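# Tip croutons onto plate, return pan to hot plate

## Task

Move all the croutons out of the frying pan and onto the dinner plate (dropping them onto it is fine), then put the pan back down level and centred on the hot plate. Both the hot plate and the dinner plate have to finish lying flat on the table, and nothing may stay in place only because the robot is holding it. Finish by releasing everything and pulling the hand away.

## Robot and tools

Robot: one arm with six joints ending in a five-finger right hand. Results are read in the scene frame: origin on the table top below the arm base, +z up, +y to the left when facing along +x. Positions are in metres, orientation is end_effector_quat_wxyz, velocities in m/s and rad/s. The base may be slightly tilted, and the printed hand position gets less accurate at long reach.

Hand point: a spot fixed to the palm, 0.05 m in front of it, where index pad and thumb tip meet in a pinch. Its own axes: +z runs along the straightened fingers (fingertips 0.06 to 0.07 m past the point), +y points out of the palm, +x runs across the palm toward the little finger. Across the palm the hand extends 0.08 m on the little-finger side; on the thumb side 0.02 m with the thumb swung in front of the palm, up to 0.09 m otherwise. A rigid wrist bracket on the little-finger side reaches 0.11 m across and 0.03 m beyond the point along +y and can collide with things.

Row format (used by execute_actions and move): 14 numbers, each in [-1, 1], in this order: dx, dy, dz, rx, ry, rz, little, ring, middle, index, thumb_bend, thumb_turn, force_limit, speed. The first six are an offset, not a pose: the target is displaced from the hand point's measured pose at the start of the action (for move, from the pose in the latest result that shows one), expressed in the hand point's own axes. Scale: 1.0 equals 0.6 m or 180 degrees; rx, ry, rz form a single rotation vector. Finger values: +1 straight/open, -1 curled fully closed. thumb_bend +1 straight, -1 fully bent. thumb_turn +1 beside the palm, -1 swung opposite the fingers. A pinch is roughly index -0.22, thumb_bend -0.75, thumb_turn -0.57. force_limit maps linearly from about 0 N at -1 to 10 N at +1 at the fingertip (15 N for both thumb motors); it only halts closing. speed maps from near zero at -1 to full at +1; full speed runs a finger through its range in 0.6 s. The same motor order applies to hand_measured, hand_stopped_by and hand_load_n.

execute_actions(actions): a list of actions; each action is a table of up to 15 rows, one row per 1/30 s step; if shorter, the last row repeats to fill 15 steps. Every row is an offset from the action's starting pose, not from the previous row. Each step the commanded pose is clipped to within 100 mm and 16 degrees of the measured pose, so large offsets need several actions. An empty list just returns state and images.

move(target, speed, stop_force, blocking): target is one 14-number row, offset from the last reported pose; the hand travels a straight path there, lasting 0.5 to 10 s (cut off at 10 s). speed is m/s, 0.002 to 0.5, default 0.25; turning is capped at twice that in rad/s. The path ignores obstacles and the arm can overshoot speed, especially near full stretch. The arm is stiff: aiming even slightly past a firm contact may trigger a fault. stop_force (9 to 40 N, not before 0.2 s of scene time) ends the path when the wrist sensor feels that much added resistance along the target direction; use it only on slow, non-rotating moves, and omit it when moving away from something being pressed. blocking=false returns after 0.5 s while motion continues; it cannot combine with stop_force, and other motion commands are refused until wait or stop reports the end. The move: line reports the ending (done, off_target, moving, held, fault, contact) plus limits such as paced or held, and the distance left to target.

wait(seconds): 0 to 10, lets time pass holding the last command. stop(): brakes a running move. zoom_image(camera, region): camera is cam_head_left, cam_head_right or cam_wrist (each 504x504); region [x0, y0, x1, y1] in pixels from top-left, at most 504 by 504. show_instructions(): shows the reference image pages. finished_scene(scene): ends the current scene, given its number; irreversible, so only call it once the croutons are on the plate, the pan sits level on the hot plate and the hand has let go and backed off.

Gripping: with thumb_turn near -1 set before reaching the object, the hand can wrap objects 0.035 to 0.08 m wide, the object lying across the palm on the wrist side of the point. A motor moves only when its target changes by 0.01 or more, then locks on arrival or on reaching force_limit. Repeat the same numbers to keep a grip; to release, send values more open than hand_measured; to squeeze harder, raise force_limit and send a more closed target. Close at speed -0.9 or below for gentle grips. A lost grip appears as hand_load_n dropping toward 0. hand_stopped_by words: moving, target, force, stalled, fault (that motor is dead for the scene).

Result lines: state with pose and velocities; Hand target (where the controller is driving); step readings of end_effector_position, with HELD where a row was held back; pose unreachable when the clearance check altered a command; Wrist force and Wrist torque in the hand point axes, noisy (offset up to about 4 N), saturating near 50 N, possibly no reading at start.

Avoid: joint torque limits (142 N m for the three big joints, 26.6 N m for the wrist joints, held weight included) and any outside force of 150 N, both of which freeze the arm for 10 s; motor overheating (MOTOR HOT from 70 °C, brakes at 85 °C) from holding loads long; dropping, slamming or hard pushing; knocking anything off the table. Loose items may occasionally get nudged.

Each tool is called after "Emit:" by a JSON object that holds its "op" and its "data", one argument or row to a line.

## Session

Emit:
{"op": "execute_actions", "data": {
  "actions": []
}}

Scene clock: 0.00 s.
end_effector_position=(+0.1466, -0.4036, +0.1034) hand_measured=(+1.000, +1.000, +1.000, +1.000, +1.000, +1.000) hand_load_n=(+0.0, +0.0, +0.0, +0.0, +0.0, +0.0) hand_stopped_by=(target, target, target, target, target, target) hand_force_limit=0.00 hand_speed=-0.80 end_effector_quat_wxyz=(+0.089, +0.968, -0.219, -0.086) end_effector_velocity=(-0.000, +0.000, +0.000) end_effector_angular_velocity=(+0.001, +0.000, -0.001)
Joint positions: [-0.956 -0.399  1.717  0.51   0.86   0.747]
Joint velocities: [-0.    -0.    -0.     0.001  0.    -0.   ]
Motor temperatures (°C, as the motors report them): [23 21 25 32 29 33]
Wrist force (N, on the end effector, along its own x y z axes, offset not removed): no reading
Wrist torque (N m, same axes, about the end effector's origin, offset not removed): no reading
Hand target: +0.147, -0.404, +0.103; +0.089, +0.968, -0.219, -0.086

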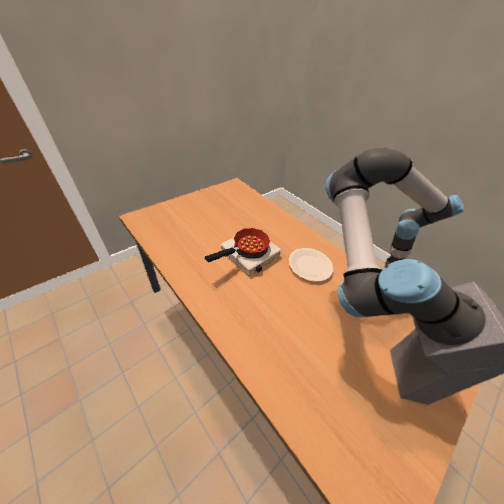

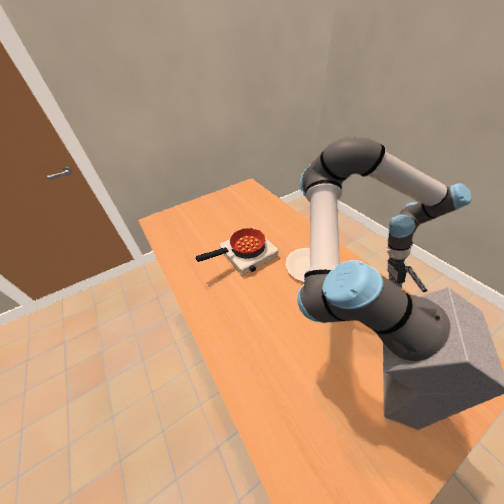

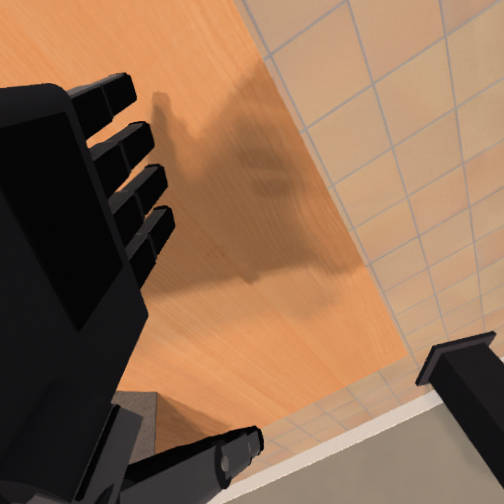

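Emit:
{"op": "move", "data": {
  "target": [0.367,-0.573,-0.517,0.41,0.211,0.329,1,1,1,1,1,-1,1,0.5],
  "speed": 0.3
}}

Emit:
{"op": "move", "data": {
  "target": [-0.55,0.05,0.27,0,0,0.07,1,1,1,1,1,-1,1,0.5]
}}

Scene clock: 11.83 s.
end_effector_position=(+0.5469, -0.1536, +0.3033) hand_measured=(+1.000, +1.000, +1.000, +1.000, +1.000, -1.000) hand_load_n=(+0.0, +0.0, +0.0, +0.0, +0.0, +0.0) hand_stopped_by=(target, target, target, target, target, target) hand_force_limit=1.00 hand_speed=0.50 end_effector_quat_wxyz=(-0.385, +0.585, -0.598, +0.390) end_effector_velocity=(+0.000, -0.000, -0.000) end_effector_angular_velocity=(+0.007, -0.008, +0.009)
Joint positions: [-1.059 -0.876  2.097  0.996 -0.496  1.474]
Joint velocities: [ 0.003  0.007 -0.01  -0.018 -0.009  0.019]
Motor temperatures (°C, as the motors report them): [23 21 25 32 29 33]
Wrist force (N, on the end effector, along its own x y z axes, offset not removed): [-0.2 2.5 -3.4]
Wrist torque (N m, same axes, about the end effector's origin, offset not removed): [0.66 -0.03 0.16]
Hand target: +0.547, -0.154, +0.303; -0.385, +0.585, -0.597, +0.390
Off the commanded pose: 0.000 m, 0 deg.
move: done; limits=paced

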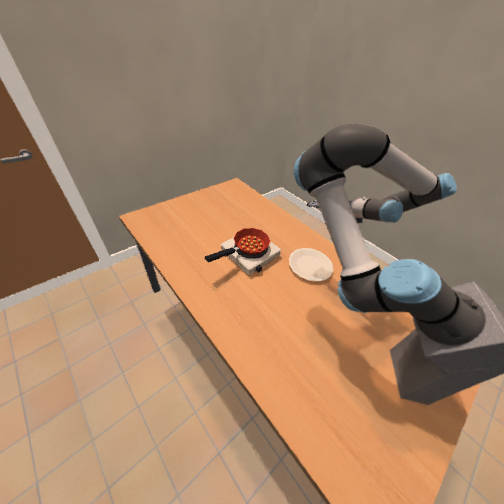

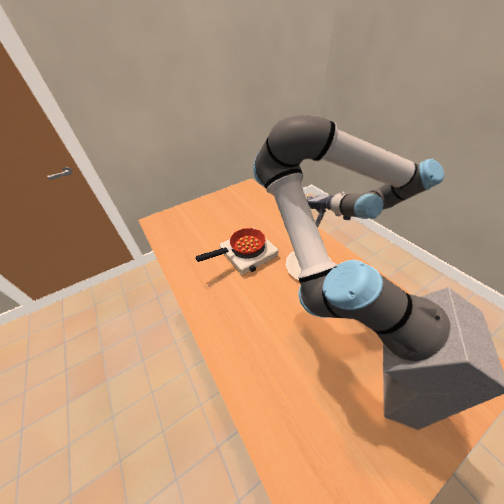

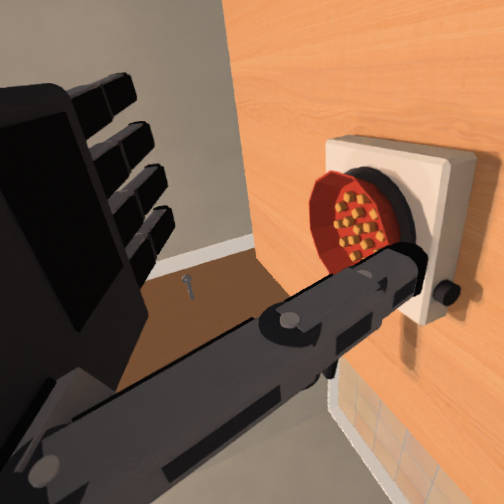

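Scene clock: 14.03 s.
end_effector_position=(+0.6881, +0.1731, +0.2108) hand_measured=(+1.000, +1.000, +1.000, +1.000, +1.000, -1.000) hand_load_n=(+0.0, +0.0, +0.0, +0.0, +0.0, +0.0) hand_stopped_by=(target, target, target, target, target, target) hand_force_limit=1.00 hand_speed=0.50 end_effector_quat_wxyz=(+0.423, -0.517, +0.659, -0.346) end_effector_velocity=(+0.001, +0.001, -0.001) end_effector_angular_velocity=(-0.001, -0.001, -0.004)
Joint positions: [-0.194 -1.406  2.246  1.886 -1.21   0.985]
Joint velocities: [ 0.008  0.    -0.004  0.007 -0.011 -0.004]
Motor temperatures (°C, as the motors report them): [23 21 25 32 29 33]
Wrist force (N, on the end effector, along its own x y z axes, offset not removed): [-0.8 2.3 -3.8]
Wrist torque (N m, same axes, about the end effector's origin, offset not removed): [0.53 0.09 0.13]
Hand target: +0.688, +0.173, +0.211; +0.423, -0.517, +0.659, -0.346
Off the commanded pose: 0.002 m, 0 deg.
move: done

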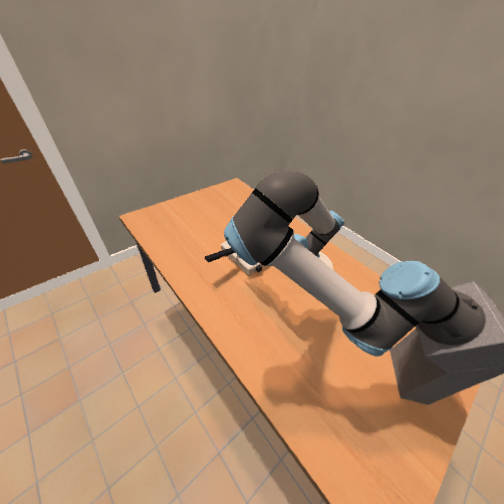

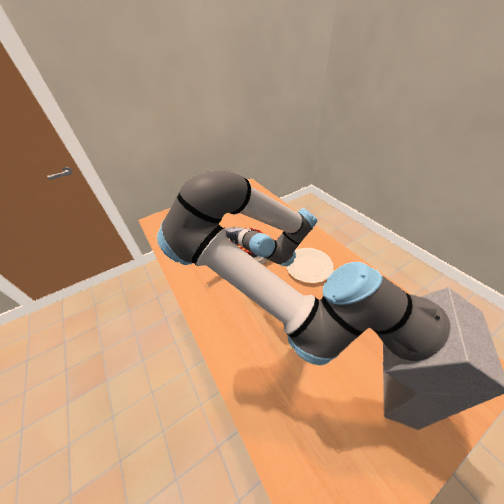

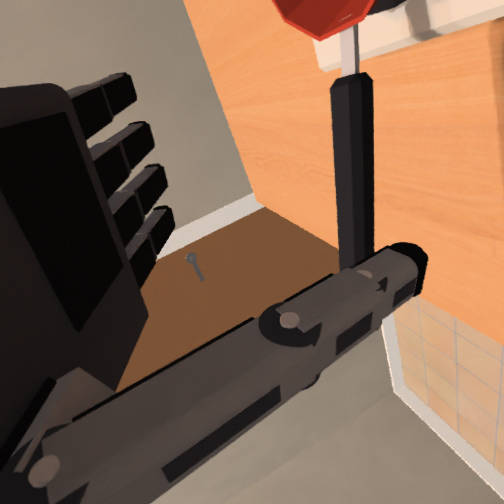

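Emit:
{"op": "move", "data": {
  "target": [-0.01,0.12,0.135,0,0,0,1,1,1,1,1,-1,1,0.5],
  "speed": 0.1
}}

Scene clock: 18.47 s.
end_effector_position=(+0.7346, +0.1940, +0.1152) hand_measured=(+1.000, +1.000, +1.000, +1.000, +1.000, -1.000) hand_load_n=(+0.0, +0.0, +0.0, +0.0, +0.0, +0.0) hand_stopped_by=(target, target, target, target, target, target) hand_force_limit=1.00 hand_speed=0.50 end_effector_quat_wxyz=(+0.423, -0.518, +0.659, -0.346) end_effector_velocity=(+0.002, -0.000, -0.002) end_effector_angular_velocity=(-0.001, -0.001, -0.001)
Joint positions: [ 0.039 -1.191  1.982  1.96  -1.424  0.889]
Joint velocities: [ 0.003  0.005 -0.008  0.003 -0.004 -0.002]
Motor temperatures (°C, as the motors report them): [23 21 25 32 29 33]
Wrist force (N, on the end effector, along its own x y z axes, offset not removed): [-1.5 2.9 -3.0]
Wrist torque (N m, same axes, about the end effector's origin, offset not removed): [0.63 0.19 0.10]
Hand target: +0.735, +0.194, +0.115; +0.423, -0.518, +0.659, -0.346
Off the commanded pose: 0.000 m, 0 deg.
move: done

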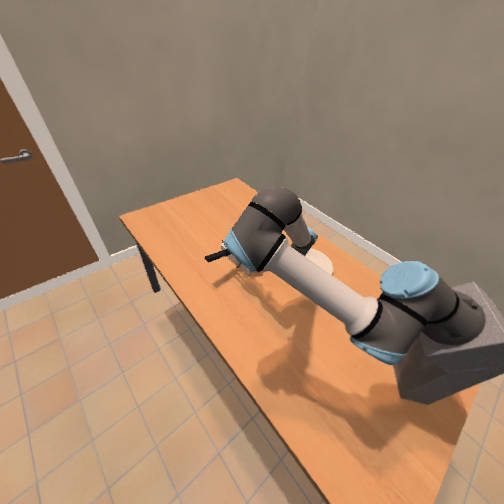

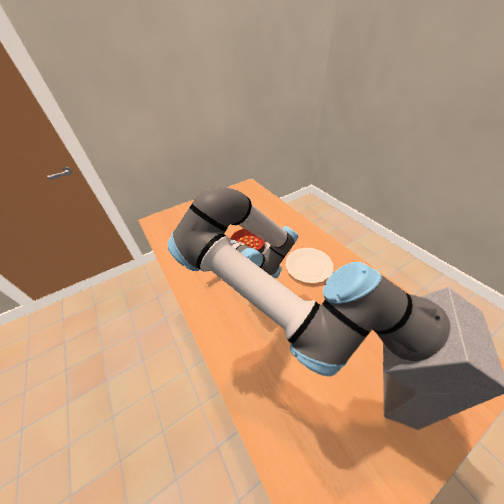

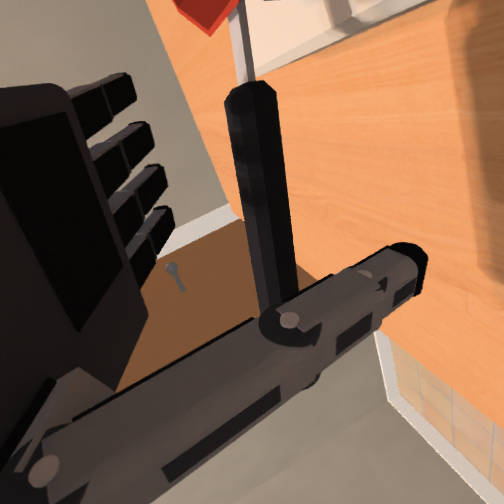

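Emit:
{"op": "move", "data": {
  "target": [-0.02,0.045,0.08,0,0,0,1,1,1,1,1,-1,1,0.5],
  "speed": 0.04,
  "stop_force": 10
}}

Scene clock: 22.83 s.
end_effector_position=(+0.7691, +0.2110, +0.0743) hand_measured=(+1.000, +1.000, +1.000, +1.000, +1.000, -1.000) hand_load_n=(+0.0, +0.0, +0.0, +0.0, +0.0, +0.0) hand_stopped_by=(target, target, target, target, target, target) hand_force_limit=1.00 hand_speed=0.50 end_effector_quat_wxyz=(+0.423, -0.518, +0.658, -0.346) end_effector_velocity=(+0.001, +0.001, -0.002) end_effector_angular_velocity=(+0.000, -0.000, +0.001)
Joint positions: [ 0.118 -1.108  1.816  2.046 -1.497  0.859]
Joint velocities: [ 0.003  0.004 -0.008  0.003 -0.003 -0.001]
Motor temperatures (°C, as the motors report them): [23 21 25 32 29 33]
Wrist force (N, on the end effector, along its own x y z axes, offset not removed): [-3.7 0.2 -1.9]
Wrist torque (N m, same axes, about the end effector's origin, offset not removed): [0.15 0.48 -0.09]
Hand target: +0.769, +0.211, +0.074; +0.423, -0.518, +0.658, -0.346
Off the commanded pose: 0.000 m, 0 deg.
move: done

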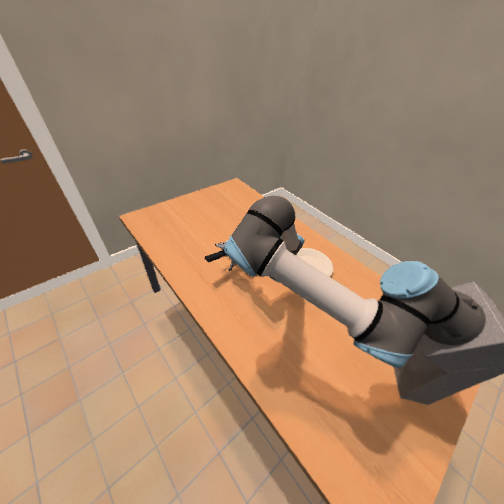

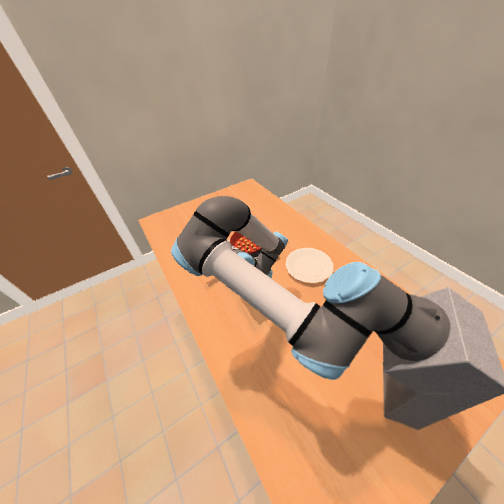

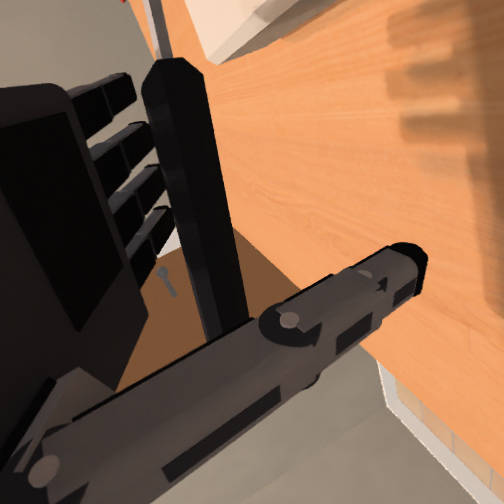

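Emit:
{"op": "move", "data": {
  "target": [0,-0.005,0.06,0,0,0,1,1,1,1,1,-1,1,0.5],
  "speed": 0.04,
  "stop_force": 10
}}

Emit:
{"op": "move", "data": {
  "target": [0,0,0,0,0,0,-1,-1,-1,-1,1,-1,1,0.2]
}}

Emit:
{"op": "move", "data": {
  "target": [0,0,0,0,0,0,-1,-1,-1,-1,-1,-1,1,0.2]
}}

Emit:
{"op": "move", "data": {
  "target": [-0.02,-0.09,-0.04,0,0,0,-1,-1,-1,-1,-1,-1,1,0.2],
  "speed": 0.05
}}

Scene clock: 27.97 s.
end_effector_position=(+0.8030, +0.2097, +0.0626) hand_measured=(+1.000, +1.000, +1.000, +1.000, +1.000, -1.000) hand_load_n=(+0.0, +0.0, +0.0, +0.0, +0.0, +0.0) hand_stopped_by=(target, target, target, target, target, target) hand_force_limit=1.00 hand_speed=0.50 end_effector_quat_wxyz=(+0.423, -0.518, +0.658, -0.346) end_effector_velocity=(+0.002, -0.001, -0.002) end_effector_angular_velocity=(-0.000, +0.001, -0.001)
Joint positions: [ 0.119 -1.07   1.704  2.121 -1.498  0.859]
Joint velocities: [ 0.     0.004 -0.008  0.005 -0.     0.   ]
Motor temperatures (°C, as the motors report them): [23 21 25 32 29 33]
Wrist force (N, on the end effector, along its own x y z axes, offset not removed): [-0.8 2.6 -2.9]
Wrist torque (N m, same axes, about the end effector's origin, offset not removed): [0.54 0.11 0.11]
Hand target: +0.803, +0.210, +0.063; +0.423, -0.518, +0.658, -0.346
Off the commanded pose: 0.000 m, 0 deg.
move: done

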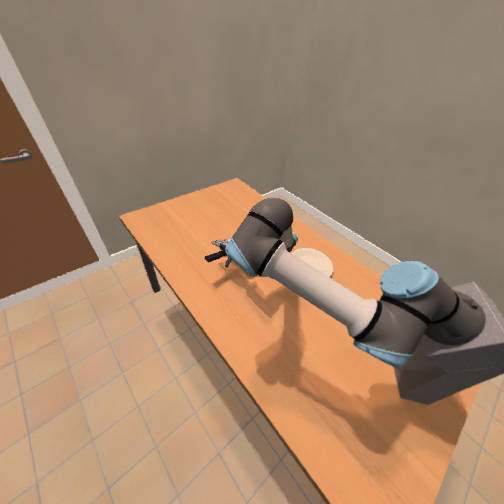

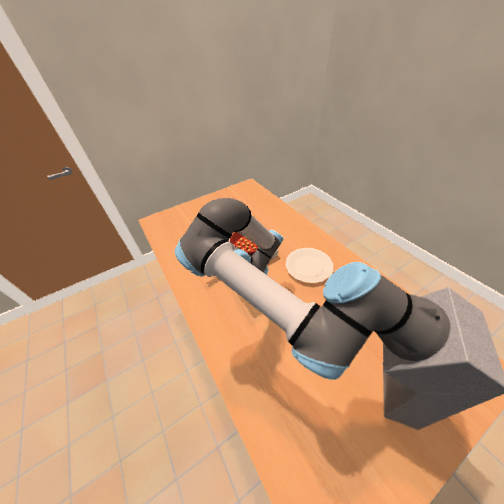

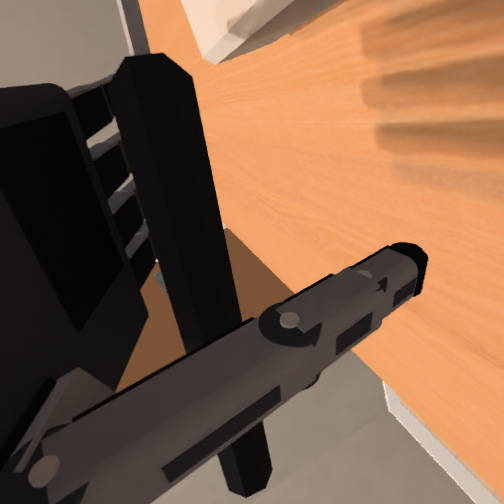

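Scene clock: 29.27 s.
end_effector_position=(+0.8030, +0.2097, +0.0626) hand_measured=(-1.000, -1.000, -1.000, -1.000, +1.000, -1.000) hand_load_n=(+3.0, +0.0, +0.0, +0.0, +0.0, +0.0) hand_stopped_by=(target, target, target, target, target, target) hand_force_limit=1.00 hand_speed=0.20 end_effector_quat_wxyz=(+0.423, -0.518, +0.658, -0.346) end_effector_velocity=(+0.000, -0.001, +0.000) end_effector_angular_velocity=(-0.001, -0.000, -0.001)
Joint positions: [ 0.119 -1.07   1.704  2.121 -1.498  0.859]
Joint velocities: [-0.001  0.    -0.     0.001 -0.     0.   ]
Motor temperatures (°C, as the motors report them): [23 21 25 32 29 33]
Wrist force (N, on the end effector, along its own x y z axes, offset not removed): [-0.2 4.1 -1.3]
Wrist torque (N m, same axes, about the end effector's origin, offset not removed): [0.35 -0.18 0.21]
Hand target: +0.803, +0.210, +0.063; +0.423, -0.518, +0.658, -0.346
Off the commanded pose: 0.000 m, 0 deg.
move: done

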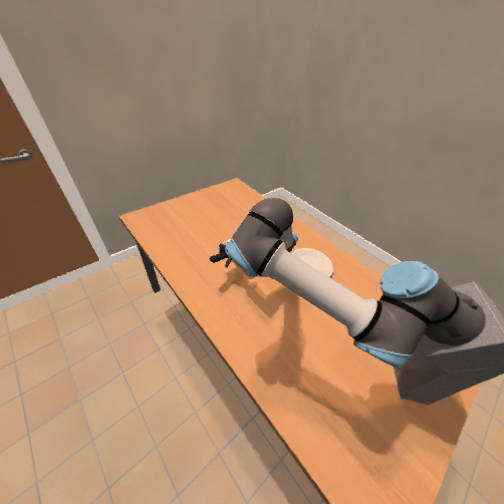

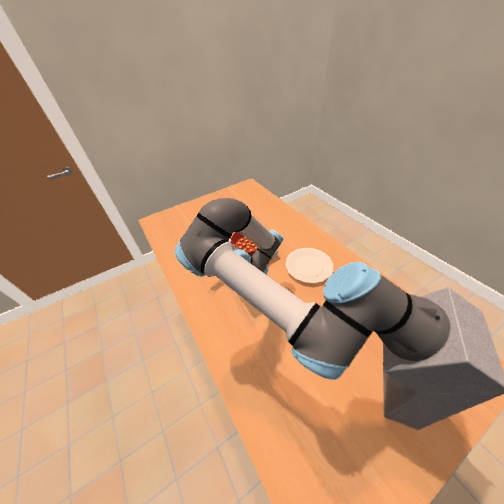

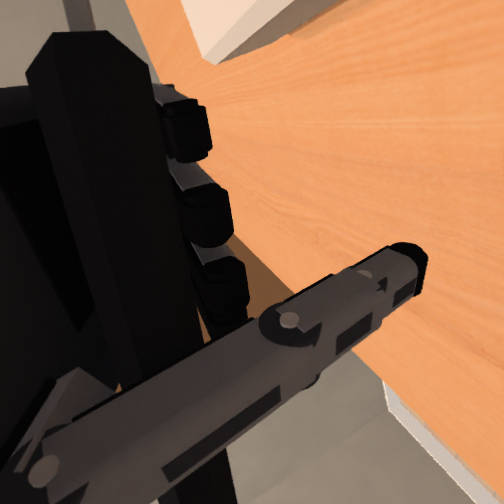

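Scene clock: 30.47 s.
end_effector_position=(+0.8030, +0.2098, +0.0626) hand_measured=(-1.000, -1.000, -1.000, -1.000, -0.106, -1.000) hand_load_n=(+1.0, +0.0, -2.5, +0.0, +16.0, +4.5) hand_stopped_by=(target, target, target, target, force, target) hand_force_limit=1.00 hand_speed=0.20 end_effector_quat_wxyz=(+0.423, -0.518, +0.658, -0.346) end_effector_velocity=(-0.000, -0.000, -0.000) end_effector_angular_velocity=(+0.000, +0.000, +0.000)
Joint positions: [ 0.119 -1.07   1.704  2.121 -1.498  0.859]
Joint velocities: [-0.     0.001 -0.    -0.     0.001 -0.   ]
Motor temperatures (°C, as the motors report them): [23 21 25 32 29 33]
Wrist force (N, on the end effector, along its own x y z axes, offset not removed): [-1.8 3.0 -0.9]
Wrist torque (N m, same axes, about the end effector's origin, offset not removed): [0.29 0.07 0.14]
Hand target: +0.803, +0.210, +0.063; +0.423, -0.518, +0.658, -0.346
Off the commanded pose: 0.000 m, 0 deg.
move: done

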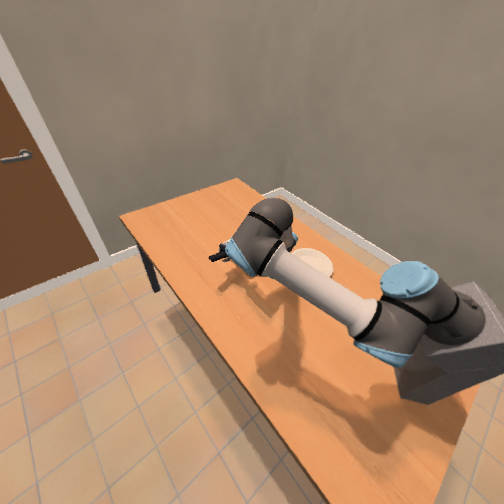

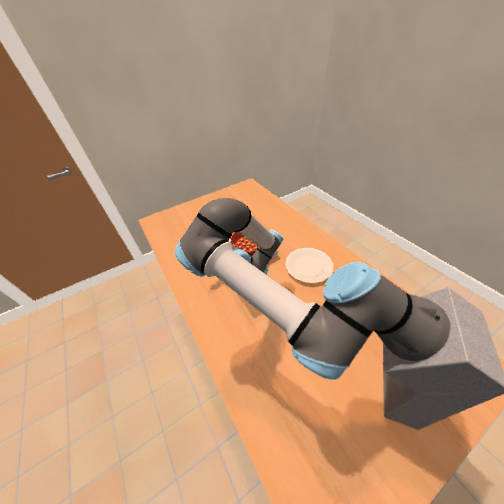

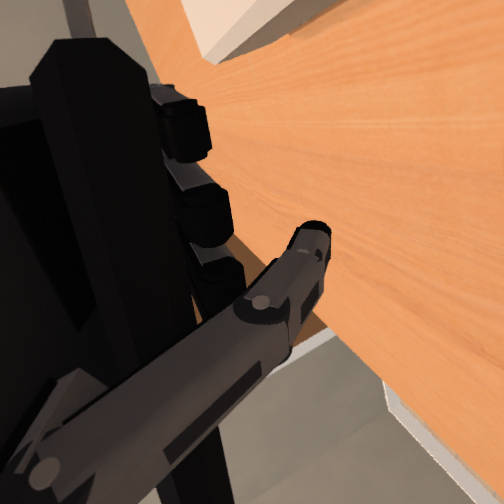

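Scene clock: 32.07 s.
end_effector_position=(+0.8033, +0.2096, +0.1226) hand_measured=(-0.998, -1.000, -1.000, -1.000, -0.106, -1.000) hand_load_n=(+6.0, +0.0, -2.5, +0.0, +16.0, +4.5) hand_stopped_by=(target, target, target, target, force, target) hand_force_limit=1.00 hand_speed=0.20 end_effector_quat_wxyz=(+0.423, -0.518, +0.659, -0.346) end_effector_velocity=(-0.000, -0.000, +0.003) end_effector_angular_velocity=(-0.000, +0.000, -0.000)
Joint positions: [ 0.041 -1.204  1.81   2.145 -1.426  0.889]
Joint velocities: [-0.004 -0.007  0.005  0.001  0.004  0.002]
Motor temperatures (°C, as the motors report them): [23 21 25 32 29 33]
Wrist force (N, on the end effector, along its own x y z axes, offset not removed): [1.5 6.6 -0.8]
Wrist torque (N m, same axes, about the end effector's origin, offset not removed): [0.44 -0.44 1.05]
Hand target: +0.803, +0.210, +0.123; +0.423, -0.518, +0.659, -0.346
Off the commanded pose: 0.000 m, 0 deg.
move: done

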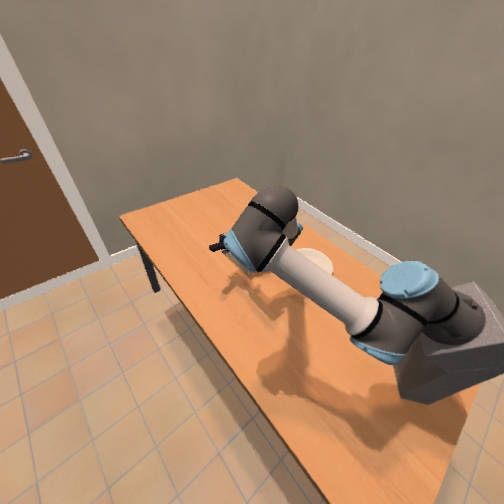

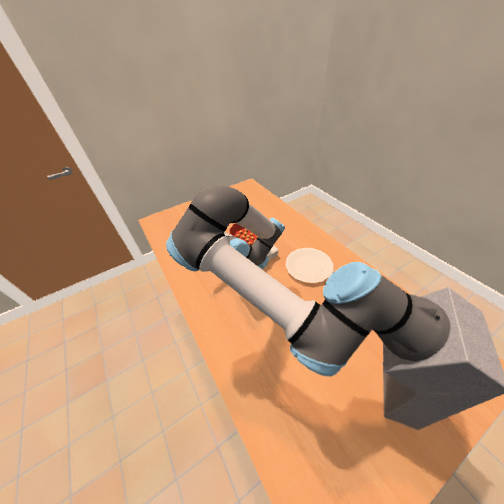

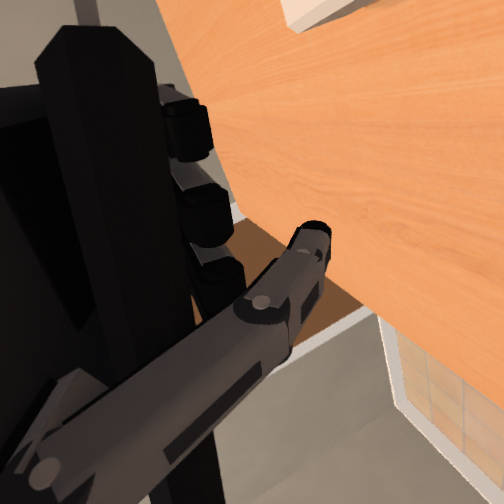

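Emit:
{"op": "move", "data": {
  "target": [0.21,0.025,-0.37,0,0,-0.03,-1,-1,-1,-1,-1,-1,1,0.2],
  "speed": 0.1
}}

Emit:
{"op": "move", "data": {
  "target": [0,0,0,-0.2,0,0,-1,-1,-1,-1,-1,-1,1,0.2],
  "speed": 0.1
}}

Scene clock: 43.07 s.
end_effector_position=(+0.5816, +0.0940, +0.1734) hand_measured=(-0.998, -1.000, -1.000, -1.000, -0.106, -1.000) hand_load_n=(+6.0, +0.0, -2.5, +0.0, +16.0, +4.5) hand_stopped_by=(target, target, target, target, force, target) hand_force_limit=1.00 hand_speed=0.20 end_effector_quat_wxyz=(+0.407, -0.547, +0.634, -0.365) end_effector_velocity=(-0.003, -0.001, +0.001) end_effector_angular_velocity=(-0.000, -0.002, +0.003)
Joint positions: [-0.321 -1.108  2.412  1.399 -1.094  0.949]
Joint velocities: [-0.008  0.006  0.005 -0.016  0.007  0.004]
Motor temperatures (°C, as the motors report them): [23 21 25 32 29 33]
Wrist force (N, on the end effector, along its own x y z axes, offset not removed): [-2.5 8.3 0.2]
Wrist torque (N m, same axes, about the end effector's origin, offset not removed): [0.66 0.08 0.94]
Hand target: +0.581, +0.094, +0.174; +0.407, -0.547, +0.634, -0.365
Off the commanded pose: 0.001 m, 0 deg.
move: done

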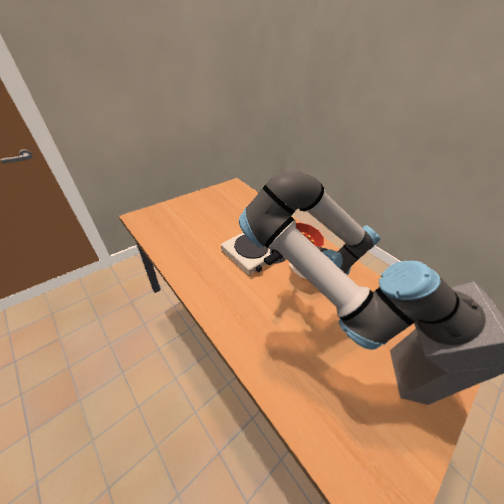

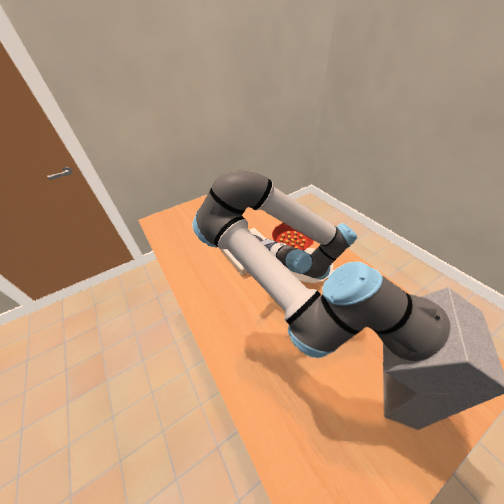

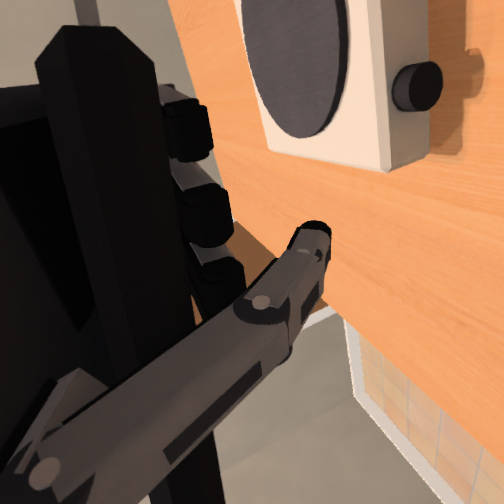

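Scene clock: 46.63 s.
end_effector_position=(+0.5814, +0.0941, +0.1733) hand_measured=(-0.998, -1.000, -1.000, -1.000, -0.106, -1.000) hand_load_n=(+6.5, +0.0, -2.5, +0.0, +16.5, +4.0) hand_stopped_by=(target, target, target, target, force, target) hand_force_limit=1.00 hand_speed=0.20 end_effector_quat_wxyz=(+0.219, -0.646, +0.715, -0.152) end_effector_velocity=(+0.000, -0.000, -0.000) end_effector_angular_velocity=(-0.005, +0.018, +0.002)
Joint positions: [-0.507 -1.472  2.361  2.466 -0.468  0.484]
Joint velocities: [ 0.001 -0.016 -0.002  0.057  0.002 -0.037]
Motor temperatures (°C, as the motors report them): [23 21 25 32 29 33]
Wrist force (N, on the end effector, along its own x y z axes, offset not removed): [-1.5 3.8 2.4]
Wrist torque (N m, same axes, about the end effector's origin, offset not removed): [0.20 -0.52 0.51]
Hand target: +0.581, +0.094, +0.173; +0.218, -0.646, +0.715, -0.151
Off the commanded pose: 0.000 m, 0 deg.
move: done

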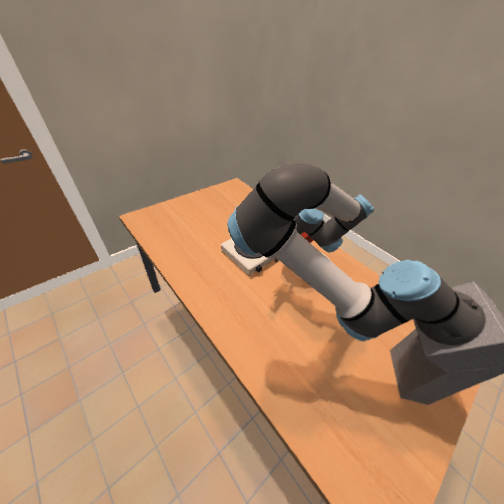

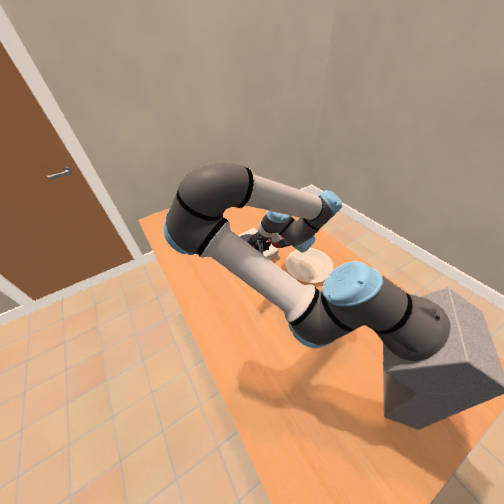

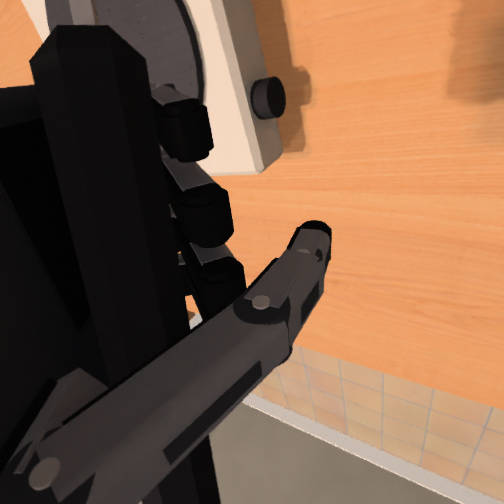

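Emit:
{"op": "move", "data": {
  "target": [0.06,0.14,-0.04,0,0,0,-1,-1,-1,-1,-1,-1,1,0.2],
  "speed": 0.07
}}

Emit:
{"op": "zoom_image", "data": {
  "camera": "cam_head_right",
  "region": [240,190,380,330]
}}

Scene clock: 53.07 s.
end_effector_position=(+0.4951, +0.0670, +0.1478) hand_measured=(-0.998, -1.000, -1.000, -1.000, -0.106, -1.000) hand_load_n=(+6.5, +0.0, -2.5, +0.0, +16.5, +4.0) hand_stopped_by=(target, target, target, target, force, target) hand_force_limit=1.00 hand_speed=0.20 end_effector_quat_wxyz=(+0.219, -0.646, +0.715, -0.152) end_effector_velocity=(-0.002, -0.001, -0.000) end_effector_angular_velocity=(+0.001, -0.004, +0.001)
Joint positions: [-0.574 -1.282  2.54   2.13  -0.403  0.448]
Joint velocities: [-0.003  0.011  0.003 -0.022  0.003  0.006]
Motor temperatures (°C, as the motors report them): [23 21 25 32 29 33]
Wrist force (N, on the end effector, along its own x y z axes, offset not removed): [-1.4 3.9 2.1]
Wrist torque (N m, same axes, about the end effector's origin, offset not removed): [0.21 -0.63 0.53]
Hand target: +0.495, +0.067, +0.148; +0.219, -0.646, +0.715, -0.152
Off the commanded pose: 0.000 m, 0 deg.
move: done

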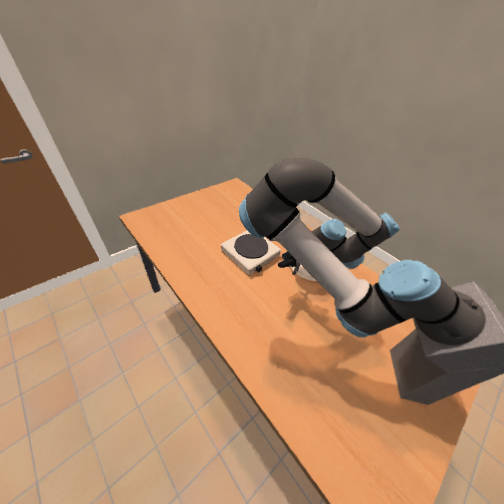

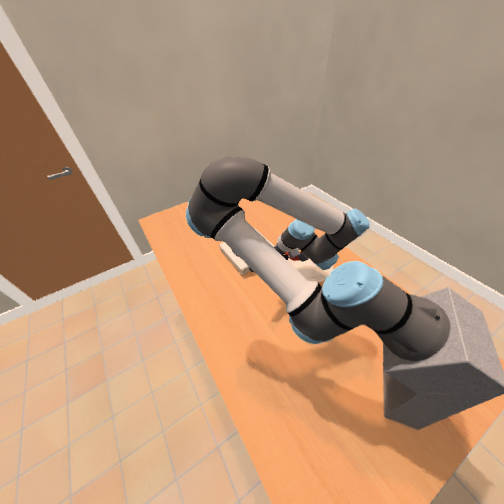

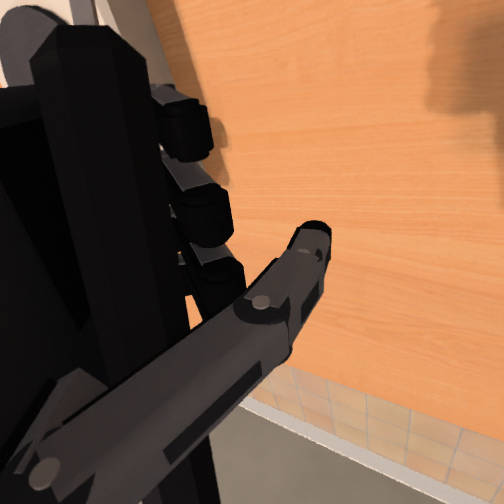

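Region (240, 190, 380, 330) of cam_head_right's 504x504 image, scaled by 3.600, with more detail than that image has.

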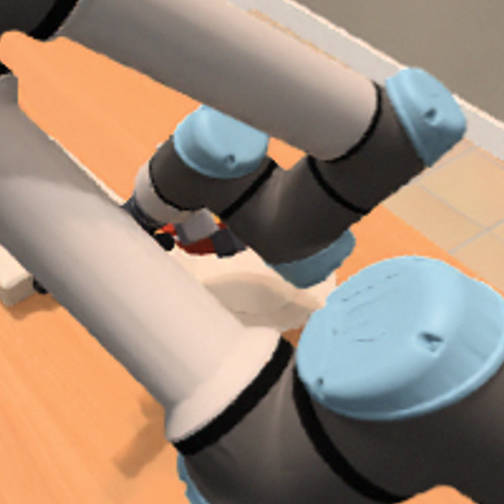

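Emit:
{"op": "move", "data": {
  "target": [-0.03,0,0,-0.12,0,0,-1,-1,-1,-1,-1,-1,1,0.2],
  "speed": 0.06
}}

Emit:
{"op": "zoom_image", "data": {
  "camera": "cam_head_right",
  "region": [240,190,380,330]
}}

Scene clock: 60.50 s.
end_effector_position=(+0.4957, +0.0847, +0.1497) hand_measured=(-0.998, -1.000, -1.000, -1.000, -0.106, -1.000) hand_load_n=(+6.0, +0.0, -2.5, +0.0, +16.5, +3.5) hand_stopped_by=(target, target, target, target, force, target) hand_force_limit=1.00 hand_speed=0.20 end_effector_quat_wxyz=(-0.094, +0.676, -0.731, +0.016) end_effector_velocity=(+0.000, +0.000, +0.000) end_effector_angular_velocity=(+0.002, +0.017, +0.002)
Joint positions: [-0.489 -1.67   2.414  3.46  -0.443 -0.283]
Joint velocities: [ 0.004 -0.007 -0.013  0.05  -0.006 -0.026]
Motor temperatures (°C, as the motors report them): [23 21 25 32 29 33]
Wrist force (N, on the end effector, along its own x y z axes, offset not removed): [-1.3 1.0 3.6]
Wrist torque (N m, same axes, about the end effector's origin, offset not removed): [-0.07 -0.83 0.12]
Hand target: +0.496, +0.085, +0.150; -0.094, +0.676, -0.731, +0.015
Off the commanded pose: 0.001 m, 0 deg.
move: done

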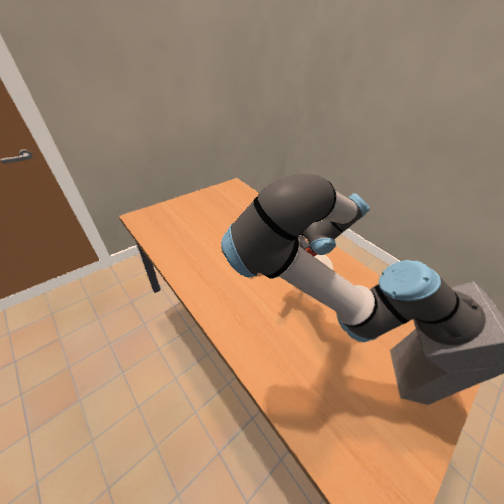

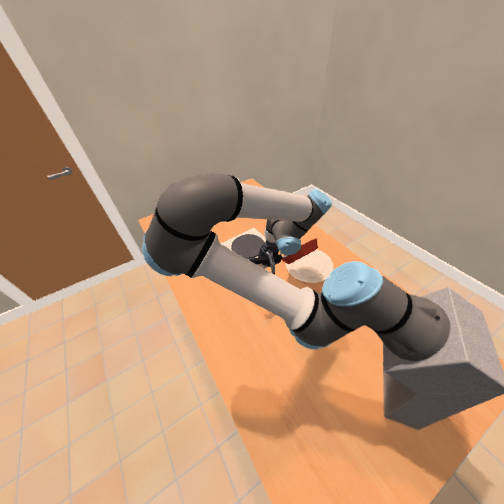

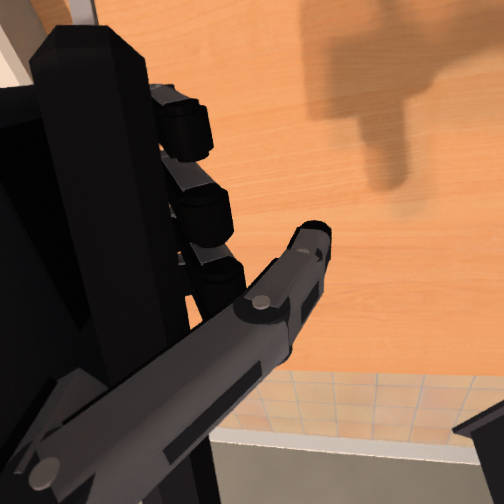

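Region (240, 190, 380, 330) of cam_head_right's 504x504 image, scaled by 3.600, with more detail than that image has.

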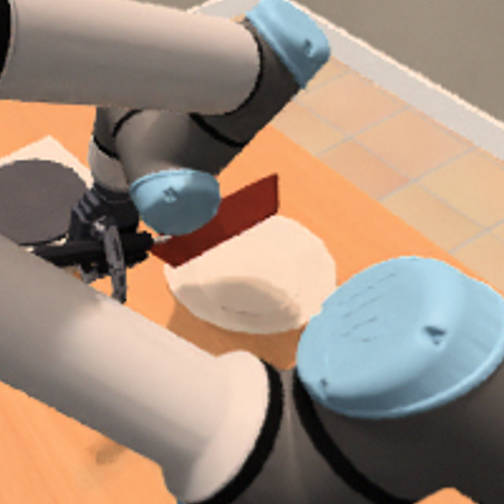

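Emit:
{"op": "move", "data": {
  "target": [0.03,0.125,0.01,0,0,0,-1,-1,-1,-1,-1,-1,1,0.2],
  "speed": 0.05
}}

Emit:
{"op": "zoom_image", "data": {
  "camera": "cam_head_right",
  "region": [240,190,380,330]
}}

Scene clock: 64.77 s.
end_effector_position=(+0.4219, +0.0741, +0.1305) hand_measured=(-0.998, -1.000, -1.000, -1.000, -0.106, -1.000) hand_load_n=(+6.0, +0.0, -2.5, +0.0, +16.5, +3.5) hand_stopped_by=(target, target, target, target, force, target) hand_force_limit=1.00 hand_speed=0.20 end_effector_quat_wxyz=(-0.094, +0.676, -0.731, +0.016) end_effector_velocity=(-0.003, +0.000, -0.001) end_effector_angular_velocity=(+0.001, -0.001, +0.001)
Joint positions: [-0.526 -1.619  2.598  3.297 -0.426 -0.362]
Joint velocities: [-0.001  0.003  0.007 -0.009  0.002 -0.003]
Motor temperatures (°C, as the motors report them): [23 21 25 32 29 33]
Wrist force (N, on the end effector, along its own x y z axes, offset not removed): [-2.4 1.5 3.7]
Wrist torque (N m, same axes, about the end effector's origin, offset not removed): [0.05 -0.55 0.13]
Hand target: +0.422, +0.074, +0.130; -0.094, +0.676, -0.731, +0.016
Off the commanded pose: 0.000 m, 0 deg.
move: done

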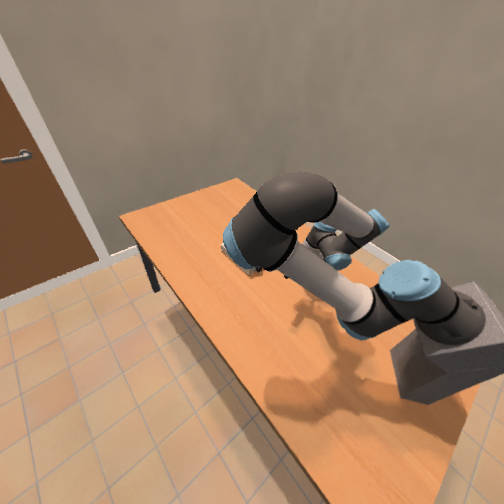

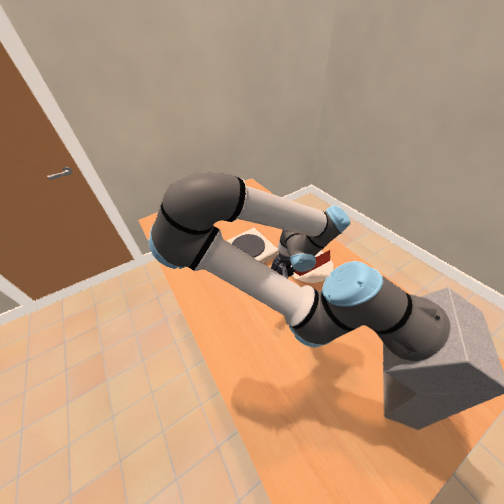

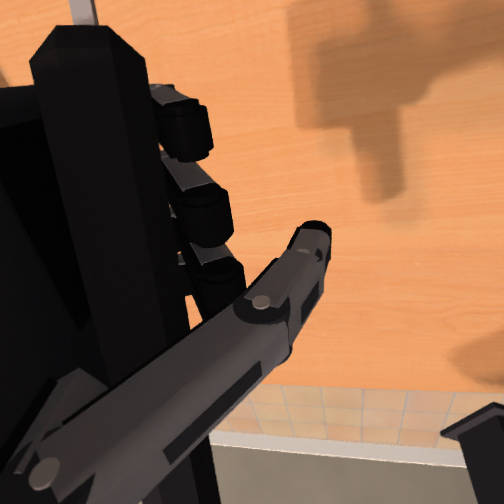

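Region (240, 190, 380, 330) of cam_head_right's 504x504 image, scaled by 3.600, with more detail than that image has.

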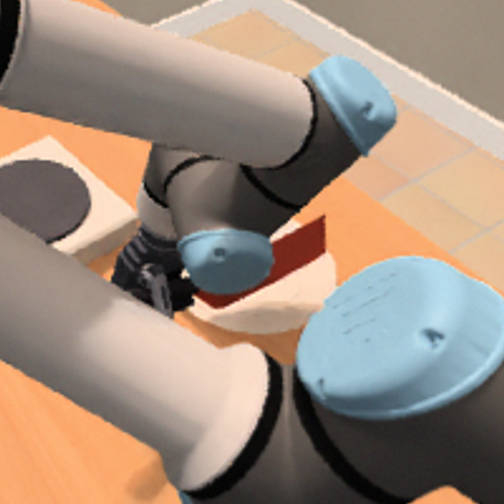

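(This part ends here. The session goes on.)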